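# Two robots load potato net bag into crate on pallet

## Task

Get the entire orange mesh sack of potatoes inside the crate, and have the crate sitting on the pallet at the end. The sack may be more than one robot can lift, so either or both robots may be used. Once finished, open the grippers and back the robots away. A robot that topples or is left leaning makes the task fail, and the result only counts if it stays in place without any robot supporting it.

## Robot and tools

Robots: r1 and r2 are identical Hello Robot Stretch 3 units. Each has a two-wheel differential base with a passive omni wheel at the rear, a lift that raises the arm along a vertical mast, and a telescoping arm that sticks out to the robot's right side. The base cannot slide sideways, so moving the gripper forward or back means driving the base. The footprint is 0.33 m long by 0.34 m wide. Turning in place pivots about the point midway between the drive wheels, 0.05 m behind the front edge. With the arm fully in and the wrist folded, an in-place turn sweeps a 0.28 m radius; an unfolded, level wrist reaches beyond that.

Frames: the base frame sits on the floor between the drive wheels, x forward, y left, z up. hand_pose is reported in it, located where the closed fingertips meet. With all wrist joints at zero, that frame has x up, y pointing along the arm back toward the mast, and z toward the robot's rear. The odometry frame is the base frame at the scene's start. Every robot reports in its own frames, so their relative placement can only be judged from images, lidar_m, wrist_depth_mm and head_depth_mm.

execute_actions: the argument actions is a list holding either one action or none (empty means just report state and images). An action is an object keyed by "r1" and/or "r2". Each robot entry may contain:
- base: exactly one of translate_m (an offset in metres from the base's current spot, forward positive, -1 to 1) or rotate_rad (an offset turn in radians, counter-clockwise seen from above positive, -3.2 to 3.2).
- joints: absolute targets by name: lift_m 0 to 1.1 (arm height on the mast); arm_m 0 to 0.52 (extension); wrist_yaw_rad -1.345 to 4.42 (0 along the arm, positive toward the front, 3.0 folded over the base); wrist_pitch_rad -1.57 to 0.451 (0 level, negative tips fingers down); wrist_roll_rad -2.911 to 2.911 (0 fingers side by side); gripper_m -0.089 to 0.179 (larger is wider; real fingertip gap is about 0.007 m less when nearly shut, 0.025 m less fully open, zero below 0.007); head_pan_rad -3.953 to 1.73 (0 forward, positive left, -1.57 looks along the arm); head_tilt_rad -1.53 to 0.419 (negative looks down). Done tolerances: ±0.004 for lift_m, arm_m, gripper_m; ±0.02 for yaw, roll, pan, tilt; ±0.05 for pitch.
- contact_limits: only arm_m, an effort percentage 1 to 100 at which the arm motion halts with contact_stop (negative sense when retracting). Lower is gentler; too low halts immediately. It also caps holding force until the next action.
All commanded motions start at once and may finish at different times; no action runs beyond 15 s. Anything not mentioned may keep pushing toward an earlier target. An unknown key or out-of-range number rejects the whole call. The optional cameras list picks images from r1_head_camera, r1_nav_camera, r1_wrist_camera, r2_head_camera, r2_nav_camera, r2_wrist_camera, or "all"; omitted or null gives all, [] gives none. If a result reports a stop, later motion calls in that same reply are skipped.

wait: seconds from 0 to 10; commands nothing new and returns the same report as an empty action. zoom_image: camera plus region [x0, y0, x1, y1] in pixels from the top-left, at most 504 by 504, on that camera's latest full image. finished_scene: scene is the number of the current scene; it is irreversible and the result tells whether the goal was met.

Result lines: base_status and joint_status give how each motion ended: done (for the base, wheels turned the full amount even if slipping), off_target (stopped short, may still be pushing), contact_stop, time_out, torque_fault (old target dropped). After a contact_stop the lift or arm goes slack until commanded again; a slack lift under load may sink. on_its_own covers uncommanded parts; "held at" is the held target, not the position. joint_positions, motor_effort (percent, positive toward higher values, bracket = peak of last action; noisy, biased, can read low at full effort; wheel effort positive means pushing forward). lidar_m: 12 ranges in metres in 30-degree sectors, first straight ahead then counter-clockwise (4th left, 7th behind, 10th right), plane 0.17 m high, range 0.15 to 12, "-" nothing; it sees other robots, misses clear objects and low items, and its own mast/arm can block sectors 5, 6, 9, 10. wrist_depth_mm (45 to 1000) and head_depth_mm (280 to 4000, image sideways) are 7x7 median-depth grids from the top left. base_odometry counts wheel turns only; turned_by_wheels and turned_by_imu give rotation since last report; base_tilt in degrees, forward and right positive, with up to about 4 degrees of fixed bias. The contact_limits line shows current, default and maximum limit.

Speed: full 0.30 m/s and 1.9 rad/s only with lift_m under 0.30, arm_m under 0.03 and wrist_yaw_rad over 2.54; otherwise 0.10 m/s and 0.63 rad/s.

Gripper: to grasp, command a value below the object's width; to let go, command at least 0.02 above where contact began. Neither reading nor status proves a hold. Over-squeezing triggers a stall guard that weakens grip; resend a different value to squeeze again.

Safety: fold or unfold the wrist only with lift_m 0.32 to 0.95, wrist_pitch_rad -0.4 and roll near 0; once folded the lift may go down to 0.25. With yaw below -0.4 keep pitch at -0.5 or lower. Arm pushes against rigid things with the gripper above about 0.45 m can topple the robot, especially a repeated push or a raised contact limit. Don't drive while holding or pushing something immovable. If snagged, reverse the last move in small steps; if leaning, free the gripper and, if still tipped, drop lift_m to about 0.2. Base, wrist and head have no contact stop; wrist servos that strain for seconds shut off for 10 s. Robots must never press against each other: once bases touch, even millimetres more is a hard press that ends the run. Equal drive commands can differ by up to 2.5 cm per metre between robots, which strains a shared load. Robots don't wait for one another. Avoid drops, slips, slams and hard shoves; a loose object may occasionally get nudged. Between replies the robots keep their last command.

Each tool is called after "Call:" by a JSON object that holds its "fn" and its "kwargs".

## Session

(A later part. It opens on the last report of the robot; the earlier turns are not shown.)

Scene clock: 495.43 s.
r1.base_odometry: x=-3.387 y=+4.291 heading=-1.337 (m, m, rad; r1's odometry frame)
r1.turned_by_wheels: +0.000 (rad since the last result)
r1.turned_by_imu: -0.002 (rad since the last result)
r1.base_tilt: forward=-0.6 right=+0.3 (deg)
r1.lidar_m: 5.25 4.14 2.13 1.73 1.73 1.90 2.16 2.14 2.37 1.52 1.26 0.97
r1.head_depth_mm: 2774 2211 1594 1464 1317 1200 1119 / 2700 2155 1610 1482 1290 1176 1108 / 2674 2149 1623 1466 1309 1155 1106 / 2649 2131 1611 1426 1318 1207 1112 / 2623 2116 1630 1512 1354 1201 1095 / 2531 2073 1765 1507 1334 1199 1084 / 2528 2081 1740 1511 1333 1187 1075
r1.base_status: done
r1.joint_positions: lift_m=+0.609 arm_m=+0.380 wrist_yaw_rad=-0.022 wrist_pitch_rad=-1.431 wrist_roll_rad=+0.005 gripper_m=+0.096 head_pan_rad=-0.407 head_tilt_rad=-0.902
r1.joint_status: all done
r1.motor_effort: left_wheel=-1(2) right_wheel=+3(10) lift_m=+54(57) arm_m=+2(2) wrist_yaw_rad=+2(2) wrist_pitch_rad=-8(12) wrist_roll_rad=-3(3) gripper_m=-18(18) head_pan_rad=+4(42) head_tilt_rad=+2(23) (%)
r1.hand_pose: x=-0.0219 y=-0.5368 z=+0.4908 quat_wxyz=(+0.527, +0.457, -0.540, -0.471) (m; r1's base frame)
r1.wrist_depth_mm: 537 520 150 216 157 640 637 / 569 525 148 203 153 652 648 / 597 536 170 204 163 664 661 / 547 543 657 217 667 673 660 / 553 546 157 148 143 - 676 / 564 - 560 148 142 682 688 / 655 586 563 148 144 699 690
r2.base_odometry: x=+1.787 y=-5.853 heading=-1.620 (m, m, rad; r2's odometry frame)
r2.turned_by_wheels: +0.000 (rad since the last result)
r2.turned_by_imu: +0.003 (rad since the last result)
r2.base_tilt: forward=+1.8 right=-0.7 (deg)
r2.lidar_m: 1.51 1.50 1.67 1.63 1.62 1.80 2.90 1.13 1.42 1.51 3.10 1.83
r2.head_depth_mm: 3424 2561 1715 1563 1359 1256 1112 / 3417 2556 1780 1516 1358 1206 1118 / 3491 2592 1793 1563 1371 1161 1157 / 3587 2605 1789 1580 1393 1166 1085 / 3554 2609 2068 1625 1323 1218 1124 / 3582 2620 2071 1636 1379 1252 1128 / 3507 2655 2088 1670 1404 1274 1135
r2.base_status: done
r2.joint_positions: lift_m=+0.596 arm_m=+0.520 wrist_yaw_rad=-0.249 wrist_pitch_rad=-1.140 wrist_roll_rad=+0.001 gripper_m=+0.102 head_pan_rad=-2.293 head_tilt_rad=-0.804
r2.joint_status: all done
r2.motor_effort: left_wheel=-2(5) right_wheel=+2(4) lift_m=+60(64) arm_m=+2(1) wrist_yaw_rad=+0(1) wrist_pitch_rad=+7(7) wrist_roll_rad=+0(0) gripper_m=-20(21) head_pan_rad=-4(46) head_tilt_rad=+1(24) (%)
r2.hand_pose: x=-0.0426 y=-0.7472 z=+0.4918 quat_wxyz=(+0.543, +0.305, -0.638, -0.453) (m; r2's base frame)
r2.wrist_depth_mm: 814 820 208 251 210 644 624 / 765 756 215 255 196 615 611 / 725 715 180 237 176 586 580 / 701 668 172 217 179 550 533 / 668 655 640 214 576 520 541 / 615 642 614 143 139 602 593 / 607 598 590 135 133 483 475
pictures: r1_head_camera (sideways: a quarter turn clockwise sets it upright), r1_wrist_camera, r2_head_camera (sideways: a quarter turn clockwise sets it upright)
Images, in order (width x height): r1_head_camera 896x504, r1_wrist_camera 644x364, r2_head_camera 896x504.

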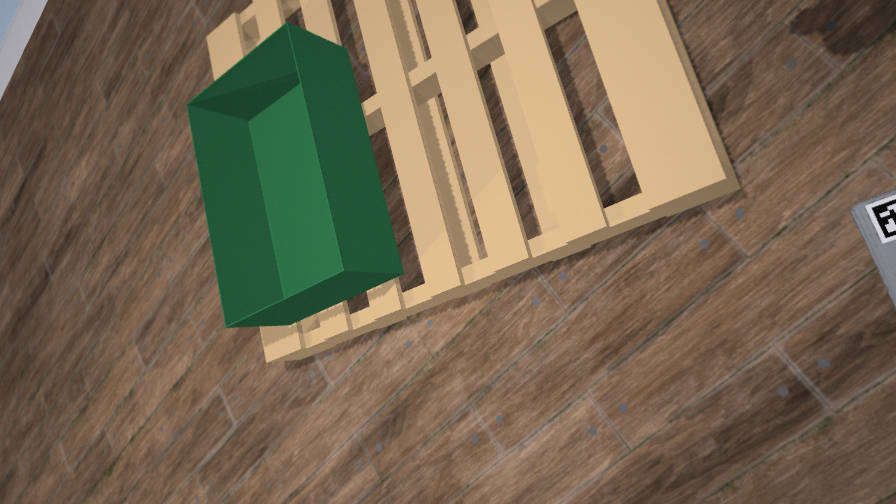

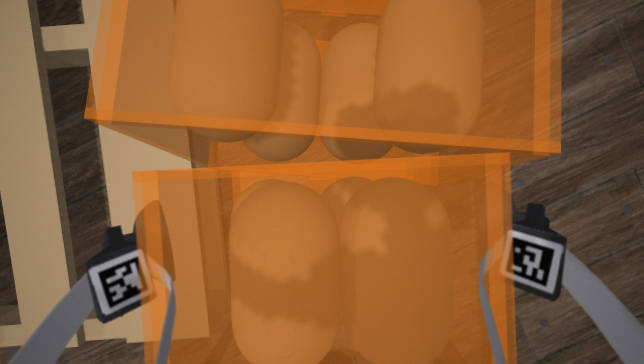

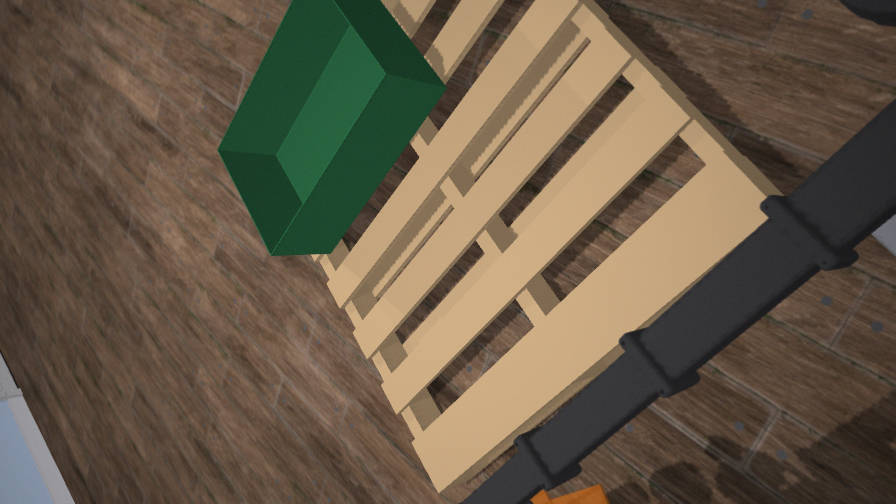

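Call:
{"fn": "execute_actions", "kwargs": {"actions": [{"r1":{"base":{"translate_m":0.6},"joints":{"head_pan_rad":-1.0,"head_tilt_rad":-1.1}},"r2":{"base":{"translate_m":-0.6},"joints":{"head_pan_rad":-1.9,"head_tilt_rad":-1.0}}}], "cameras": ["r1_head_camera","r2_head_camera","r1_wrist_camera"]}}

Scene clock: 510.03 s.
r1.base_odometry: x=-3.248 y=+3.707 heading=-1.337 (m, m, rad; r1's odometry frame)
r1.turned_by_wheels: +0.000 (rad since the last result)
r1.turned_by_imu: -0.005 (rad since the last result)
r1.base_tilt: forward=-0.3 right=+0.2 (deg)
r1.lidar_m: 4.84 4.75 2.39 1.95 1.94 2.12 2.72 2.71 2.98 1.51 0.48 0.53
r1.head_depth_mm: 1946 1710 1462 871 1213 - 1095 / 1937 1618 1417 1290 1242 1164 - / 1907 1418 1394 1311 1188 1201 - / 1906 1446 1369 1240 1230 1213 - / 1874 1452 1352 1223 1254 1171 - / 1868 1649 1309 1273 1254 1162 1086 / 1845 1631 1311 1338 1245 1155 1074
r1.base_status: done
r1.joint_positions: lift_m=+0.609 arm_m=+0.380 wrist_yaw_rad=-0.022 wrist_pitch_rad=-1.446 wrist_roll_rad=+0.005 gripper_m=+0.096 head_pan_rad=-0.993 head_tilt_rad=-1.086
r1.joint_status: all done
r1.motor_effort: left_wheel=+0(1) right_wheel=+1(10) lift_m=+54(54) arm_m=+2(1) wrist_yaw_rad=+2(2) wrist_pitch_rad=-2(7) wrist_roll_rad=-3(3) gripper_m=-18(19) head_pan_rad=-3(34) head_tilt_rad=-8(27) (%)
r1.hand_pose: x=-0.0218 y=-0.5329 z=+0.4907 quat_wxyz=(+0.524, +0.461, -0.536, -0.475) (m; r1's base frame)
r1.wrist_depth_mm: 420 512 152 507 159 515 634 / 411 523 149 204 155 523 652 / 402 532 165 205 163 526 663 / 398 545 543 217 539 543 674 / 390 535 156 148 143 - 686 / 392 - 158 148 142 585 689 / 469 710 570 147 142 715 695
r2.base_odometry: x=+1.817 y=-5.254 heading=-1.620 (m, m, rad; r2's odometry frame)
r2.turned_by_wheels: +0.000 (rad since the last result)
r2.turned_by_imu: +0.005 (rad since the last result)
r2.base_tilt: forward=+1.7 right=-0.7 (deg)
r2.lidar_m: 2.08 2.07 1.73 1.43 1.42 1.59 2.55 0.76 0.67 1.49 3.28 2.50
r2.head_depth_mm: 2238 1912 1432 1293 1219 1183 1094 / 2250 1609 1496 1279 1267 1181 - / 2277 1932 1498 1359 1246 1179 - / 2292 1942 1531 1356 1196 1129 - / 2311 1977 1442 1362 1270 1113 1095 / 2286 1054 994 1316 1270 1132 1087 / 922 1714 1591 1377 1204 1098 1084
r2.base_status: done
r2.joint_positions: lift_m=+0.596 arm_m=+0.520 wrist_yaw_rad=-0.249 wrist_pitch_rad=-1.157 wrist_roll_rad=+0.001 gripper_m=+0.102 head_pan_rad=-1.907 head_tilt_rad=-0.987
r2.joint_status: all done
r2.motor_effort: left_wheel=-1(6) right_wheel=+2(3) lift_m=+60(61) arm_m=+1(2) wrist_yaw_rad=+0(1) wrist_pitch_rad=+12(12) wrist_roll_rad=+0(0) gripper_m=-20(21) head_pan_rad=+4(35) head_tilt_rad=-7(21) (%)
r2.hand_pose: x=-0.0416 y=-0.7432 z=+0.4904 quat_wxyz=(+0.539, +0.310, -0.635, -0.458) (m; r2's base frame)
r2.wrist_depth_mm: 792 788 205 250 203 492 599 / 751 602 213 253 213 518 576 / 733 585 183 234 178 543 405 / 693 562 171 221 175 543 402 / 666 532 528 218 516 530 420 / 629 617 516 145 139 506 423 / 600 480 486 135 131 473 477
pictures: r1_head_camera (sideways: a quarter turn clockwise sets it upright), r1_wrist_camera, r2_head_camera (sideways: a quarter turn clockwise sets it upright)
Images, in order (width x height): r1_head_camera 896x504, r1_wrist_camera 644x364, r2_head_camera 896x504.

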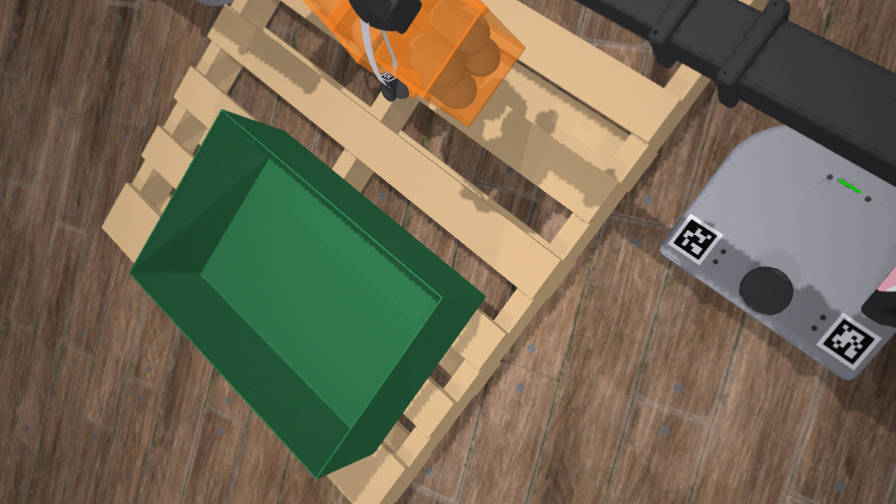

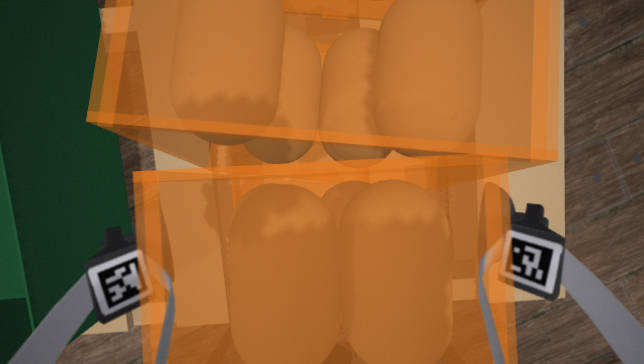

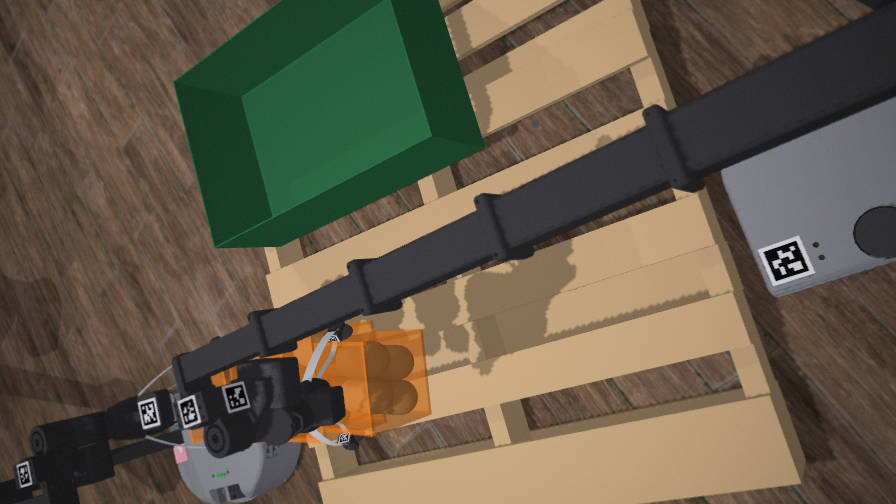

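Call:
{"fn": "execute_actions", "kwargs": {"actions": [{"r1":{"base":{"translate_m":0.5},"joints":{"arm_m":0.408,"head_pan_rad":-1.57}},"r2":{"base":{"translate_m":-0.5},"joints":{"arm_m":0.49,"head_pan_rad":-1.8,"head_tilt_rad":-1.15}}}], "cameras": ["r1_head_camera","r2_head_camera","r1_wrist_camera","r2_wrist_camera"]}}

Scene clock: 524.00 s.
r1.base_odometry: x=-3.132 y=+3.221 heading=-1.337 (m, m, rad; r1's odometry frame)
r1.turned_by_wheels: +0.000 (rad since the last result)
r1.turned_by_imu: -0.004 (rad since the last result)
r1.base_tilt: forward=-0.4 right=+0.2 (deg)
r1.lidar_m: 4.50 5.31 2.62 2.13 2.12 2.32 3.20 3.16 0.39 0.37 0.39 2.91
r1.head_depth_mm: 1940 1668 1417 1294 1212 1191 1131 / 1914 1659 1492 1387 - - - / 861 - 1323 1246 1174 - - / 1624 1527 920 1230 1228 - - / 1866 1505 1354 1242 1221 1165 1095 / 1853 1635 1399 1215 1212 1166 1081 / 1831 1646 1496 1355 1228 1157 1075
r1.base_status: done
r1.joint_positions: lift_m=+0.609 arm_m=+0.408 wrist_yaw_rad=-0.022 wrist_pitch_rad=-1.457 wrist_roll_rad=+0.005 gripper_m=+0.096 head_pan_rad=-1.563 head_tilt_rad=-1.086
r1.joint_status: all done
r1.motor_effort: left_wheel=+0(3) right_wheel=+0(7) lift_m=+54(54) arm_m=+3(3) wrist_yaw_rad=+3(2) wrist_pitch_rad=+2(3) wrist_roll_rad=-3(3) gripper_m=-18(18) head_pan_rad=-3(35) head_tilt_rad=-7(8) (%)
r1.hand_pose: x=-0.0217 y=-0.5579 z=+0.4906 quat_wxyz=(+0.521, +0.464, -0.534, -0.478) (m; r1's base frame)
r1.wrist_depth_mm: 639 429 154 502 162 510 516 / 655 391 152 205 158 518 520 / 651 405 162 205 161 527 535 / 671 426 535 538 459 539 542 / 681 482 159 149 144 - 551 / 704 - 155 147 141 436 564 / 697 452 155 146 140 713 708
r2.base_odometry: x=+1.842 y=-4.755 heading=-1.621 (m, m, rad; r2's odometry frame)
r2.turned_by_wheels: +0.000 (rad since the last result)
r2.turned_by_imu: +0.004 (rad since the last result)
r2.base_tilt: forward=+1.7 right=-0.6 (deg)
r2.lidar_m: 2.54 2.54 1.52 1.27 1.26 1.41 2.27 6.14 0.55 0.54 3.45 3.08
r2.head_depth_mm: 1786 1614 1475 1350 1237 1175 - / 1797 1610 1472 1239 1162 - - / 1795 1553 1292 - 1152 - - / 1805 1398 1328 1215 1201 - 1084 / 1048 982 1291 1206 1166 1177 1095 / 1577 1392 1321 1253 1156 1164 1100 / 1822 1641 1443 1293 1242 1158 1103
r2.base_status: done
r2.joint_positions: lift_m=+0.596 arm_m=+0.490 wrist_yaw_rad=-0.250 wrist_pitch_rad=-1.168 wrist_roll_rad=+0.001 gripper_m=+0.102 head_pan_rad=-1.807 head_tilt_rad=-1.136
r2.joint_status: all done
r2.motor_effort: left_wheel=-2(6) right_wheel=+2(3) lift_m=+62(60) arm_m=-2(1) wrist_yaw_rad=+0(0) wrist_pitch_rad=+16(16) wrist_roll_rad=+0(0) gripper_m=-21(21) head_pan_rad=+3(18) head_tilt_rad=-6(18) (%)
r2.hand_pose: x=-0.0409 y=-0.7110 z=+0.4895 quat_wxyz=(+0.536, +0.313, -0.634, -0.461) (m; r2's base frame)
r2.wrist_depth_mm: 804 777 203 247 200 746 747 / 622 611 215 252 219 465 731 / 620 584 187 249 182 437 691 / 606 563 173 222 173 427 663 / 596 562 382 219 499 451 631 / 575 513 350 146 141 488 479 / 499 492 227 134 131 411 368
pictures: r1_head_camera (sideways: a quarter turn clockwise sets it upright), r1_wrist_camera, r2_head_camera (sideways: a quarter turn clockwise sets it upright), r2_wrist_camera
Images, in order (width x height): r1_head_camera 896x504, r1_wrist_camera 644x364, r2_head_camera 896x504, r2_wrist_camera 644x364.

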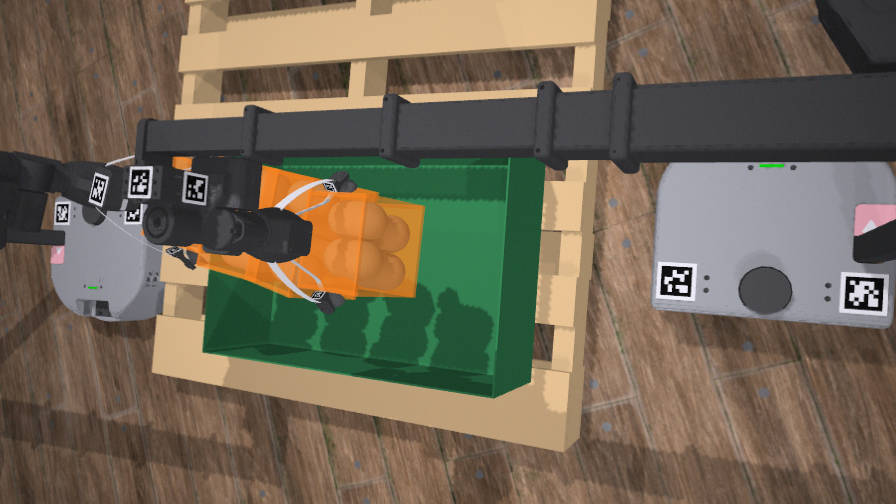

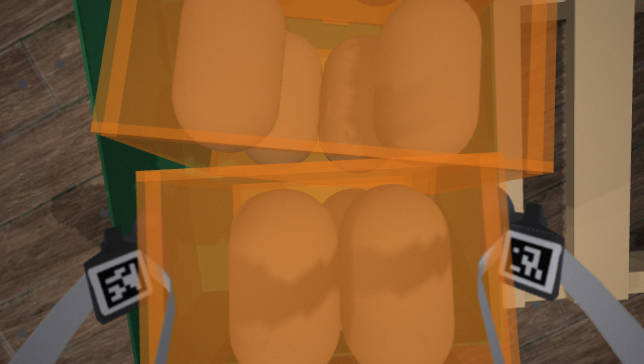

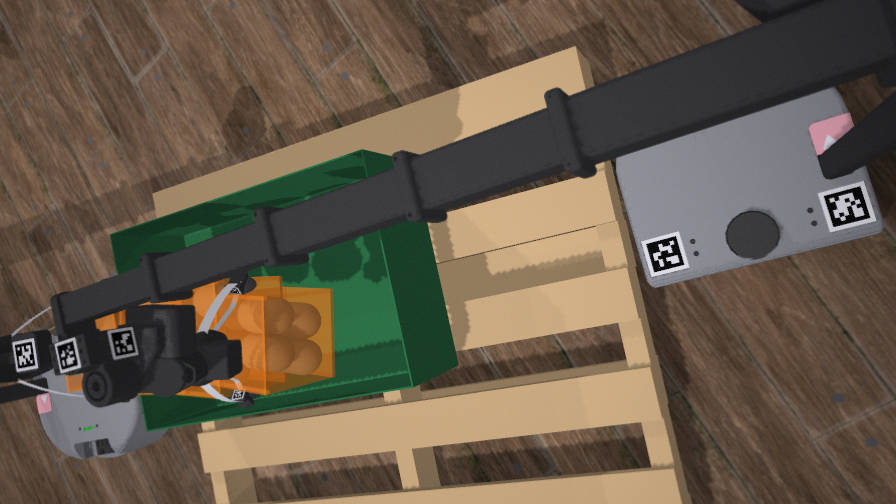

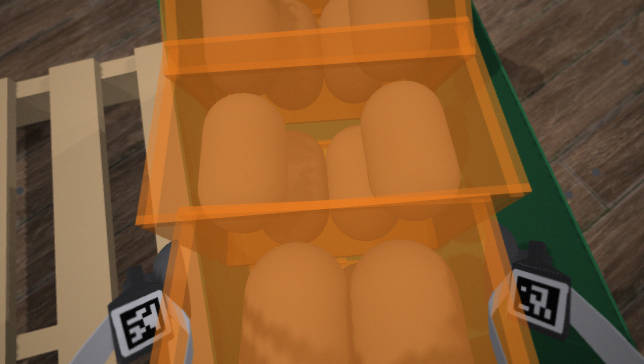

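Call:
{"fn": "execute_actions", "kwargs": {"actions": [{"r1":{"base":{"translate_m":0.03},"joints":{"arm_m":0.403,"lift_m":0.46}},"r2":{"base":{"translate_m":-0.035},"joints":{"lift_m":0.447,"head_pan_rad":-1.57}}}], "cameras": ["r1_head_camera","r2_head_camera","r1_wrist_camera","r2_wrist_camera"]}}

Scene clock: 531.93 s.
r1.base_odometry: x=-3.125 y=+3.191 heading=-1.337 (m, m, rad; r1's odometry frame)
r1.turned_by_wheels: +0.000 (rad since the last result)
r1.turned_by_imu: +0.001 (rad since the last result)
r1.base_tilt: forward=-0.3 right=+0.3 (deg)
r1.lidar_m: 4.47 5.30 2.65 2.14 2.13 2.33 3.22 3.19 0.39 0.37 0.39 2.89
r1.head_depth_mm: 1951 1632 1421 1306 1252 1197 1139 / 1907 1635 1394 1256 1213 1190 - / 1882 1279 - 1253 1163 - - / 1563 1517 1127 1062 1229 - - / 1866 1516 1332 1223 1212 1165 1103 / 1863 1650 1450 1239 1195 1160 1084 / 1829 1646 1497 1354 1253 1151 1082
r1.base_status: done
r1.joint_positions: lift_m=+0.460 arm_m=+0.403 wrist_yaw_rad=-0.022 wrist_pitch_rad=-1.454 wrist_roll_rad=+0.005 gripper_m=+0.096 head_pan_rad=-1.563 head_tilt_rad=-1.086
r1.joint_status: all done
r1.motor_effort: left_wheel=+1(2) right_wheel=-1(6) lift_m=+41(48) arm_m=-2(3) wrist_yaw_rad=+2(2) wrist_pitch_rad=+2(2) wrist_roll_rad=-3(3) gripper_m=-18(18) head_pan_rad=-3(3) head_tilt_rad=-8(8) (%)
r1.hand_pose: x=-0.0218 y=-0.5540 z=+0.3411 quat_wxyz=(+0.522, +0.463, -0.534, -0.477) (m; r1's base frame)
r1.wrist_depth_mm: 254 345 154 361 161 326 237 / 250 335 152 206 156 332 240 / 245 345 161 205 161 345 244 / 239 341 381 379 383 372 248 / 235 312 158 149 144 - 252 / 222 - 154 146 142 400 235 / 238 313 155 146 140 349 282
r2.base_odometry: x=+1.843 y=-4.720 heading=-1.621 (m, m, rad; r2's odometry frame)
r2.turned_by_wheels: +0.000 (rad since the last result)
r2.turned_by_imu: +0.001 (rad since the last result)
r2.base_tilt: forward=+1.9 right=-0.7 (deg)
r2.lidar_m: 2.57 2.57 1.51 1.26 1.25 1.39 2.26 6.05 0.55 0.54 3.46 3.11
r2.head_depth_mm: 1779 1607 1471 1332 1207 1167 - / 1788 1421 1306 1196 1142 - - / 1744 1318 1305 1199 1148 - - / 1520 1364 1208 1199 1189 1172 1085 / 1782 1458 1333 1265 1195 1171 1097 / 1813 1551 1386 1320 1169 1181 1099 / 1820 1560 1398 1269 1171 1182 1106
r2.base_status: done
r2.joint_positions: lift_m=+0.447 arm_m=+0.490 wrist_yaw_rad=-0.250 wrist_pitch_rad=-1.165 wrist_roll_rad=+0.002 gripper_m=+0.102 head_pan_rad=-1.577 head_tilt_rad=-1.136
r2.joint_status: all done
r2.motor_effort: left_wheel=-1(6) right_wheel=+0(4) lift_m=+34(57) arm_m=-2(2) wrist_yaw_rad=+0(0) wrist_pitch_rad=+15(16) wrist_roll_rad=+0(0) gripper_m=-21(20) head_pan_rad=+3(28) head_tilt_rad=-6(6) (%)
r2.hand_pose: x=-0.0411 y=-0.7117 z=+0.3408 quat_wxyz=(+0.537, +0.312, -0.634, -0.460) (m; r2's base frame)
r2.wrist_depth_mm: 263 402 207 250 200 308 248 / 260 368 214 253 222 325 235 / 244 336 187 268 182 344 239 / 232 315 173 223 174 365 252 / 219 283 369 216 361 366 265 / 208 239 358 145 140 358 267 / 196 281 343 134 131 338 306
pictures: r1_head_camera (sideways: a quarter turn clockwise sets it upright), r1_wrist_camera, r2_head_camera (sideways: a quarter turn clockwise sets it upright), r2_wrist_camera
Images, in order (width x height): r1_head_camera 896x504, r1_wrist_camera 644x364, r2_head_camera 896x504, r2_wrist_camera 644x364.

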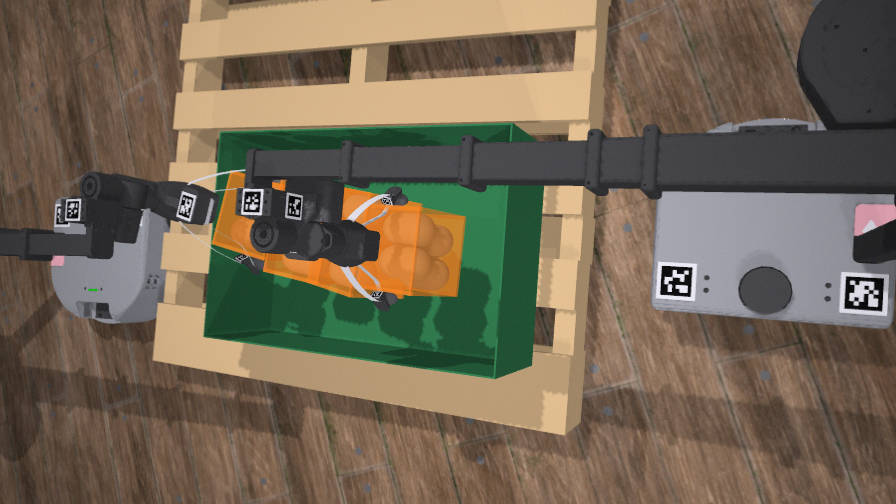

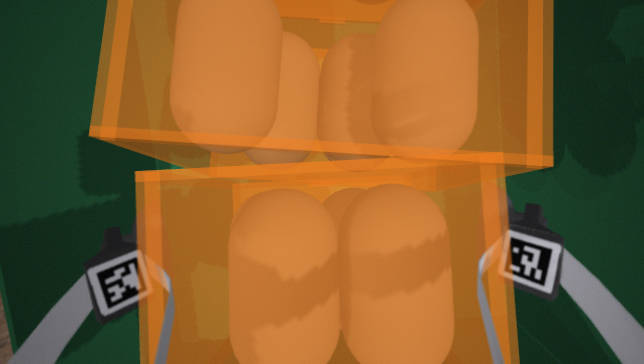

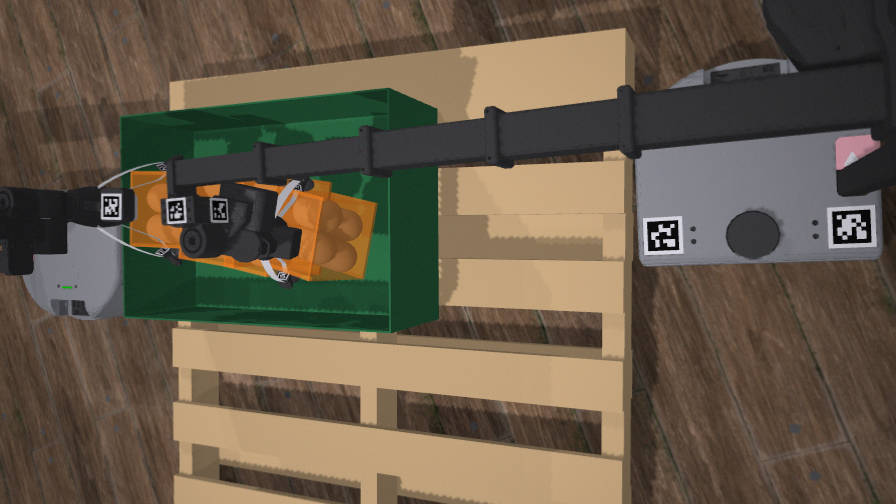

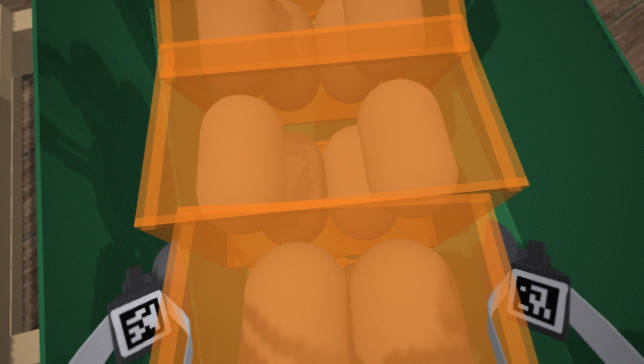

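Call:
{"fn": "execute_actions", "kwargs": {"actions": [{"r1":{"joints":{"lift_m":0.336}},"r2":{"joints":{"lift_m":0.323}}}], "cameras": []}}

Call:
{"fn": "execute_actions", "kwargs": {"actions": [{"r1":{"joints":{"gripper_m":0.179}},"r2":{"joints":{"gripper_m":0.179}}}], "cameras": []}}

Call:
{"fn": "execute_actions", "kwargs": {"actions": [{"r1":{"joints":{"lift_m":0.52}},"r2":{"joints":{"lift_m":0.5}}}], "cameras": []}}

Call:
{"fn": "execute_actions", "kwargs": {"actions": [{"r1":{"joints":{"arm_m":0.05}},"r2":{"joints":{"arm_m":0.15}}}], "cameras": ["r1_head_camera","r2_head_camera"]}}

Scene clock: 540.13 s.
r1.base_odometry: x=-3.125 y=+3.191 heading=-1.337 (m, m, rad; r1's odometry frame)
r1.turned_by_wheels: +0.000 (rad since the last result)
r1.turned_by_imu: +0.001 (rad since the last result)
r1.base_tilt: forward=-0.3 right=+0.3 (deg)
r1.lidar_m: 4.48 5.32 2.65 2.14 2.13 2.33 3.22 3.19 0.39 0.37 0.39 2.89
r1.head_depth_mm: 1943 1633 1415 1311 1247 1195 1127 / 1919 1631 1388 1263 1206 1199 - / 1899 1320 1364 1247 1189 - - / 1588 1291 1359 1157 1222 - - / 1869 1514 1342 1230 1221 1172 1099 / 1864 1650 1456 1233 1209 1161 1084 / 1833 1657 1473 1360 1253 1152 1085
r1.base_status: not commanded
r1.joint_positions: lift_m=+0.336 arm_m=+0.403 wrist_yaw_rad=-0.022 wrist_pitch_rad=-1.483 wrist_roll_rad=+0.004 gripper_m=+0.096 head_pan_rad=-1.563 head_tilt_rad=-1.087
r1.joint_status: all done
r1.motor_effort: left_wheel=+1(1) right_wheel=+0(2) lift_m=+29(40) arm_m=+0(2) wrist_yaw_rad=+2(2) wrist_pitch_rad=+13(14) wrist_roll_rad=-2(3) gripper_m=-18(18) head_pan_rad=-3(3) head_tilt_rad=-8(7) (%)
r1.hand_pose: x=-0.0216 y=-0.5465 z=+0.2175 quat_wxyz=(+0.515, +0.471, -0.527, -0.485) (m; r1's base frame)
r1.wrist_depth_mm: 239 240 137 190 143 240 235 / 244 244 140 190 145 245 241 / 243 251 149 199 154 252 245 / 239 257 255 255 256 257 249 / 236 262 157 148 143 - 253 / 221 - 158 148 141 270 239 / 237 276 273 147 142 275 274
r2.base_odometry: x=+1.843 y=-4.720 heading=-1.620 (m, m, rad; r2's odometry frame)
r2.turned_by_wheels: +0.000 (rad since the last result)
r2.turned_by_imu: +0.001 (rad since the last result)
r2.base_tilt: forward=+1.7 right=-0.7 (deg)
r2.lidar_m: 2.58 2.57 1.51 1.26 1.25 1.40 2.25 6.09 0.55 0.54 3.45 3.09
r2.head_depth_mm: 1784 1612 1462 1334 1214 1168 - / 1796 1427 1312 1206 1154 - - / 1747 1338 1297 1202 1153 - - / 1066 1360 1299 1201 1193 1169 1086 / 1787 1451 1339 1261 1201 1175 1095 / 1816 1559 1387 1322 1167 1180 1102 / 1815 1554 1388 1273 1170 1181 1103
r2.base_status: not commanded
r2.joint_positions: lift_m=+0.324 arm_m=+0.490 wrist_yaw_rad=-0.250 wrist_pitch_rad=-1.173 wrist_roll_rad=+0.002 gripper_m=+0.102 head_pan_rad=-1.577 head_tilt_rad=-1.136
r2.joint_status: lift_m contact_stop (moved -0.123 of -0.124)
r2.on_its_own: lift_m is slack since a contact_stop, until your next command for it
r2.motor_effort: left_wheel=+1(2) right_wheel=-3(3) lift_m=+35(34) arm_m=+1(3) wrist_yaw_rad=-1(1) wrist_pitch_rad=+17(18) wrist_roll_rad=+0(0) gripper_m=-21(21) head_pan_rad=+3(4) head_tilt_rad=-6(7) (%)
r2.hand_pose: x=-0.0407 y=-0.7095 z=+0.2176 quat_wxyz=(+0.535, +0.315, -0.633, -0.462) (m; r2's base frame)
r2.wrist_depth_mm: 253 315 194 239 201 296 223 / 236 301 196 244 176 288 233 / 223 286 169 220 165 276 243 / 211 272 165 209 164 263 254 / 199 261 256 216 221 254 249 / 195 236 246 143 139 243 241 / 184 237 192 134 131 232 233
pictures: none
No camera images: the call's "cameras" was empty. Leave "cameras" out to get every camera's image.

not run: a stop came earlier in this reply.

not run: a stop came earlier in this reply.

not run: a stop came earlier in this reply.

Call:
{"fn": "execute_actions", "kwargs": {"actions": [{"r1":{"joints":{"gripper_m":0.179}},"r2":{"joints":{"gripper_m":0.179}}}], "cameras": []}}

Call:
{"fn": "execute_actions", "kwargs": {"actions": [{"r1":{"joints":{"lift_m":0.52}},"r2":{"joints":{"lift_m":0.5}}}], "cameras": []}}

Call:
{"fn": "execute_actions", "kwargs": {"actions": [{"r1":{"joints":{"arm_m":0.05}},"r2":{"joints":{"arm_m":0.15}}}], "cameras": ["r1_head_camera","r2_head_camera"]}}

Scene clock: 548.90 s.
r1.base_odometry: x=-3.125 y=+3.191 heading=-1.337 (m, m, rad; r1's odometry frame)
r1.turned_by_wheels: +0.000 (rad since the last result)
r1.turned_by_imu: +0.001 (rad since the last result)
r1.base_tilt: forward=-0.5 right=+0.1 (deg)
r1.lidar_m: 4.47 5.34 2.64 2.14 2.13 2.33 3.25 3.19 0.39 0.37 0.39 2.89
r1.head_depth_mm: 1937 1644 1423 1315 1245 1201 1130 / 1919 1613 1391 1249 1201 1198 - / 1909 1321 1372 1244 1202 - - / 1605 1286 1337 1149 1229 - - / 1843 1515 1338 1233 1213 1172 1093 / 1868 1660 1461 1230 1200 1165 1087 / 1828 1636 1487 1357 1250 1158 1072
r1.base_status: not commanded
r1.joint_positions: lift_m=+0.336 arm_m=+0.403 wrist_yaw_rad=-0.022 wrist_pitch_rad=-1.474 wrist_roll_rad=+0.004 gripper_m=+0.179 head_pan_rad=-1.563 head_tilt_rad=-1.087
r1.joint_status: all done
r1.motor_effort: left_wheel=+1(0) right_wheel=+0(0) lift_m=+36(36) arm_m=+0(0) wrist_yaw_rad=+2(3) wrist_pitch_rad=+9(12) wrist_roll_rad=-2(2) gripper_m=+5(86) head_pan_rad=-2(3) head_tilt_rad=-7(7) (%)
r1.hand_pose: x=-0.0216 y=-0.5488 z=+0.2172 quat_wxyz=(+0.517, +0.469, -0.529, -0.482) (m; r1's base frame)
r1.wrist_depth_mm: 241 239 137 190 143 240 237 / 244 245 140 191 145 244 241 / 244 250 148 198 153 250 245 / 240 255 255 252 254 257 250 / 235 260 154 146 142 260 243 / 219 270 153 146 140 269 235 / 239 273 154 145 139 273 270
r2.base_odometry: x=+1.843 y=-4.720 heading=-1.621 (m, m, rad; r2's odometry frame)
r2.turned_by_wheels: +0.000 (rad since the last result)
r2.turned_by_imu: +0.000 (rad since the last result)
r2.base_tilt: forward=+1.8 right=-0.7 (deg)
r2.lidar_m: 2.58 2.57 1.51 1.25 1.25 1.40 2.26 6.09 0.55 0.54 3.46 3.12
r2.head_depth_mm: 1781 1606 1467 1336 1209 1173 - / 1777 1429 1319 1210 1155 - - / 1742 1323 1297 1203 1148 - - / 1058 1363 1305 1202 1198 1175 1083 / 1791 1450 1346 1265 1206 1175 1097 / 1815 1560 1378 1322 1173 1178 1103 / 1823 1561 1387 1273 1171 1180 1103
r2.base_status: not commanded
r2.joint_positions: lift_m=+0.324 arm_m=+0.490 wrist_yaw_rad=-0.249 wrist_pitch_rad=-1.135 wrist_roll_rad=-0.001 gripper_m=+0.179 head_pan_rad=-1.577 head_tilt_rad=-1.137
r2.joint_status: all done
r2.on_its_own: lift_m is slack since a contact_stop, until your next command for it
r2.motor_effort: left_wheel=-1(4) right_wheel=+1(3) lift_m=+35(34) arm_m=+3(2) wrist_yaw_rad=+0(0) wrist_pitch_rad=+5(18) wrist_roll_rad=+1(2) gripper_m=+0(93) head_pan_rad=+3(4) head_tilt_rad=-7(7) (%)
r2.hand_pose: x=-0.0429 y=-0.7185 z=+0.2207 quat_wxyz=(+0.545, +0.303, -0.638, -0.451) (m; r2's base frame)
r2.wrist_depth_mm: 255 326 199 248 196 304 220 / 241 308 203 239 249 293 228 / 228 290 173 245 170 280 239 / 217 275 164 214 162 266 248 / 204 263 258 217 252 256 251 / 194 251 248 152 149 243 240 / - 238 234 138 136 235 231
pictures: none
No camera images: the call's "cameras" was empty. Leave "cameras" out to get every camera's image.

Scene clock: 551.40 s.
r1.base_odometry: x=-3.125 y=+3.191 heading=-1.337 (m, m, rad; r1's odometry frame)
r1.turned_by_wheels: +0.000 (rad since the last result)
r1.turned_by_imu: +0.000 (rad since the last result)
r1.base_tilt: forward=-0.5 right=+0.2 (deg)
r1.lidar_m: 4.50 5.30 2.64 2.14 2.13 2.33 3.22 3.19 0.39 0.37 0.39 2.89
r1.head_depth_mm: 1949 1636 1425 1312 1252 1195 1139 / 1915 1630 1397 1277 1204 1199 1131 / 1802 1314 1259 1240 1165 - - / 1581 1545 1286 1177 1226 - - / 1861 1511 1341 1228 1222 1173 1093 / 1861 1656 1444 1236 1201 1163 1081 / 1856 1654 1487 1356 1242 1152 1080
r1.base_status: not commanded
r1.joint_positions: lift_m=+0.520 arm_m=+0.403 wrist_yaw_rad=-0.022 wrist_pitch_rad=-1.453 wrist_roll_rad=+0.004 gripper_m=+0.179 head_pan_rad=-1.563 head_tilt_rad=-1.087
r1.joint_status: all done
r1.motor_effort: left_wheel=+1(3) right_wheel=-1(7) lift_m=+40(54) arm_m=-1(0) wrist_yaw_rad=+2(2) wrist_pitch_rad=+1(9) wrist_roll_rad=-2(2) gripper_m=+1(6) head_pan_rad=-3(4) head_tilt_rad=-7(7) (%)
r1.hand_pose: x=-0.0218 y=-0.5543 z=+0.4012 quat_wxyz=(+0.522, +0.463, -0.534, -0.477) (m; r1's base frame)
r1.wrist_depth_mm: 274 369 424 343 420 348 274 / 278 359 433 381 429 358 279 / 563 349 437 373 436 367 286 / 576 340 445 350 446 403 292 / 595 360 455 339 453 450 476 / 593 369 461 460 465 428 305 / 614 337 413 391 375 349 308
r2.base_odometry: x=+1.843 y=-4.720 heading=-1.621 (m, m, rad; r2's odometry frame)
r2.turned_by_wheels: +0.000 (rad since the last result)
r2.turned_by_imu: +0.000 (rad since the last result)
r2.base_tilt: forward=+1.8 right=-0.8 (deg)
r2.lidar_m: 2.58 2.56 1.51 1.26 1.25 1.40 2.25 6.09 0.55 0.54 3.46 3.10
r2.head_depth_mm: 1779 1618 1462 1335 1211 1164 - / 1794 1433 1326 1208 - - - / 1734 - 1283 1202 1145 - - / 1564 1409 1285 1203 1191 1174 1084 / 1782 1448 1344 1266 1207 1173 1093 / 1827 1551 1385 1328 1174 1185 1099 / 1815 1557 1399 1269 1174 1181 1104
r2.base_status: not commanded
r2.joint_positions: lift_m=+0.499 arm_m=+0.490 wrist_yaw_rad=-0.249 wrist_pitch_rad=-1.129 wrist_roll_rad=-0.001 gripper_m=+0.179 head_pan_rad=-1.577 head_tilt_rad=-1.137
r2.joint_status: all done
r2.motor_effort: left_wheel=-1(1) right_wheel=+1(0) lift_m=+49(50) arm_m=+3(2) wrist_yaw_rad=+0(0) wrist_pitch_rad=+3(5) wrist_roll_rad=+1(1) gripper_m=+0(1) head_pan_rad=+4(4) head_tilt_rad=-6(7) (%)
r2.hand_pose: x=-0.0433 y=-0.7198 z=+0.3963 quat_wxyz=(+0.546, +0.301, -0.639, -0.450) (m; r2's base frame)
r2.wrist_depth_mm: 702 417 507 525 486 358 671 / 547 372 515 399 501 339 625 / 567 345 474 378 465 339 596 / 537 331 452 406 448 362 289 / 507 322 436 371 428 424 274 / 446 326 417 313 403 403 247 / 413 296 396 299 386 390 307
pictures: none
No camera images: the call's "cameras" was empty. Leave "cameras" out to get every camera's image.

Scene clock: 555.20 s.
r1.base_odometry: x=-3.125 y=+3.191 heading=-1.337 (m, m, rad; r1's odometry frame)
r1.turned_by_wheels: +0.000 (rad since the last result)
r1.turned_by_imu: +0.001 (rad since the last result)
r1.base_tilt: forward=-0.2 right=+0.3 (deg)
r1.lidar_m: 4.48 5.33 2.64 2.14 2.13 2.33 3.22 3.17 0.39 0.37 0.39 2.89
r1.head_depth_mm: 1926 1640 1435 1309 1261 1197 1138 / 1931 1618 1386 1258 1192 1188 1130 / 1832 1549 1354 1253 - - - / 1634 1544 1339 1169 - - - / 1867 1507 1346 1219 1170 1168 1097 / 1849 1665 1461 1227 1201 1164 1082 / 1818 1653 1487 1364 1251 1151 1070
r1.base_status: not commanded
r1.joint_positions: lift_m=+0.520 arm_m=+0.050 wrist_yaw_rad=-0.021 wrist_pitch_rad=-1.453 wrist_roll_rad=+0.002 gripper_m=+0.179 head_pan_rad=-1.563 head_tilt_rad=-1.087
r1.joint_status: all done
r1.motor_effort: left_wheel=+1(1) right_wheel=-1(1) lift_m=+40(40) arm_m=-2(3) wrist_yaw_rad=+1(2) wrist_pitch_rad=+1(1) wrist_roll_rad=-1(2) gripper_m=+1(1) head_pan_rad=-3(3) head_tilt_rad=-7(7) (%)
r1.hand_pose: x=-0.0218 y=-0.2015 z=+0.4012 quat_wxyz=(+0.523, +0.464, -0.534, -0.476) (m; r1's base frame)
r1.wrist_depth_mm: 549 312 331 351 382 430 547 / 561 439 447 450 433 450 453 / 572 569 572 571 564 564 563 / 581 571 576 581 571 584 574 / 593 592 583 - - - 584 / 599 603 601 - - - 597 / 613 608 608 - - 605 611
r2.base_odometry: x=+1.843 y=-4.720 heading=-1.621 (m, m, rad; r2's odometry frame)
r2.turned_by_wheels: +0.000 (rad since the last result)
r2.turned_by_imu: +0.000 (rad since the last result)
r2.base_tilt: forward=+1.8 right=-0.7 (deg)
r2.lidar_m: 2.58 2.57 1.51 1.25 1.25 1.40 2.25 6.11 0.55 0.54 3.47 3.09
r2.head_depth_mm: 1787 1599 1465 1332 1213 1163 - / 1784 1422 1308 1210 - - - / 1745 1405 1298 - 1148 - - / 1578 1404 1276 1196 1191 1168 1084 / 1784 1449 1339 1263 1201 1178 1095 / 1818 1560 1388 1321 1170 1175 1100 / 1835 1557 1393 1266 1171 1183 1099
r2.base_status: not commanded
r2.joint_positions: lift_m=+0.499 arm_m=+0.150 wrist_yaw_rad=-0.249 wrist_pitch_rad=-1.128 wrist_roll_rad=-0.001 gripper_m=+0.179 head_pan_rad=-1.577 head_tilt_rad=-1.137
r2.joint_status: all done
r2.motor_effort: left_wheel=-1(2) right_wheel=+0(1) lift_m=+48(48) arm_m=-3(6) wrist_yaw_rad=+0(1) wrist_pitch_rad=+3(3) wrist_roll_rad=+1(1) gripper_m=+0(0) head_pan_rad=+4(4) head_tilt_rad=-6(6) (%)
r2.hand_pose: x=-0.0433 y=-0.3804 z=+0.3963 quat_wxyz=(+0.546, +0.301, -0.639, -0.450) (m; r2's base frame)
r2.wrist_depth_mm: 641 449 471 529 463 666 676 / 592 406 439 392 328 635 647 / 512 305 320 372 446 487 592 / 517 463 457 458 558 449 566 / 509 451 444 535 537 429 556 / 533 514 427 512 503 411 522 / 425 489 403 489 401 402 389
pictures: r1_head_camera (sideways: a quarter turn clockwise sets it upright), r2_head_camera (sideways: a quarter turn clockwise sets it upright)
Images, in order (width x height): r1_head_camera 896x504, r2_head_camera 896x504.

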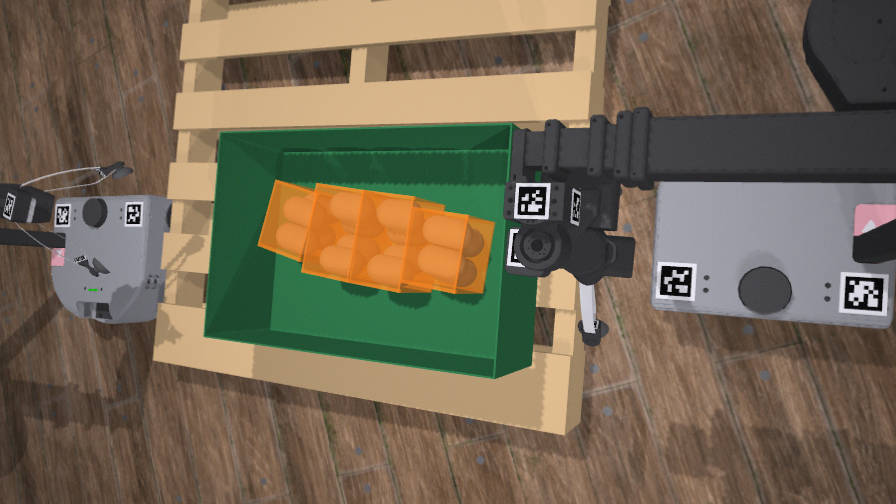

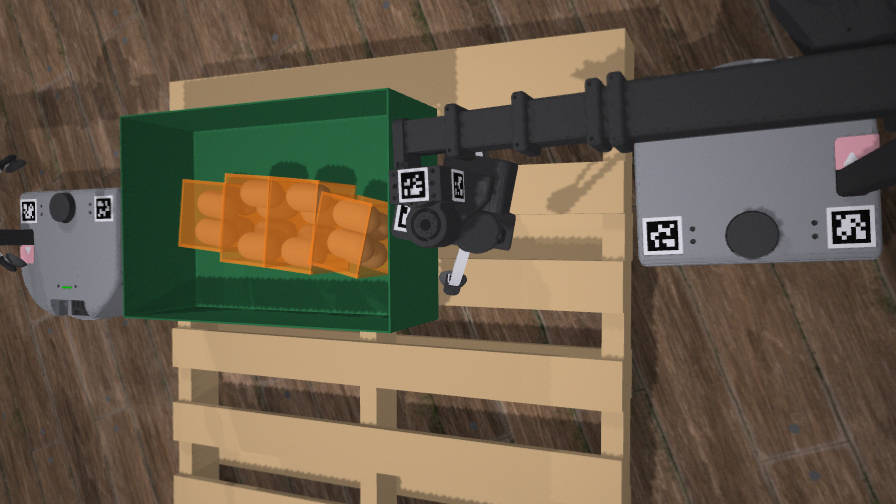

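Call:
{"fn": "finished_scene", "kwargs": {"scene": 2}}

The scene is finished: the task was done.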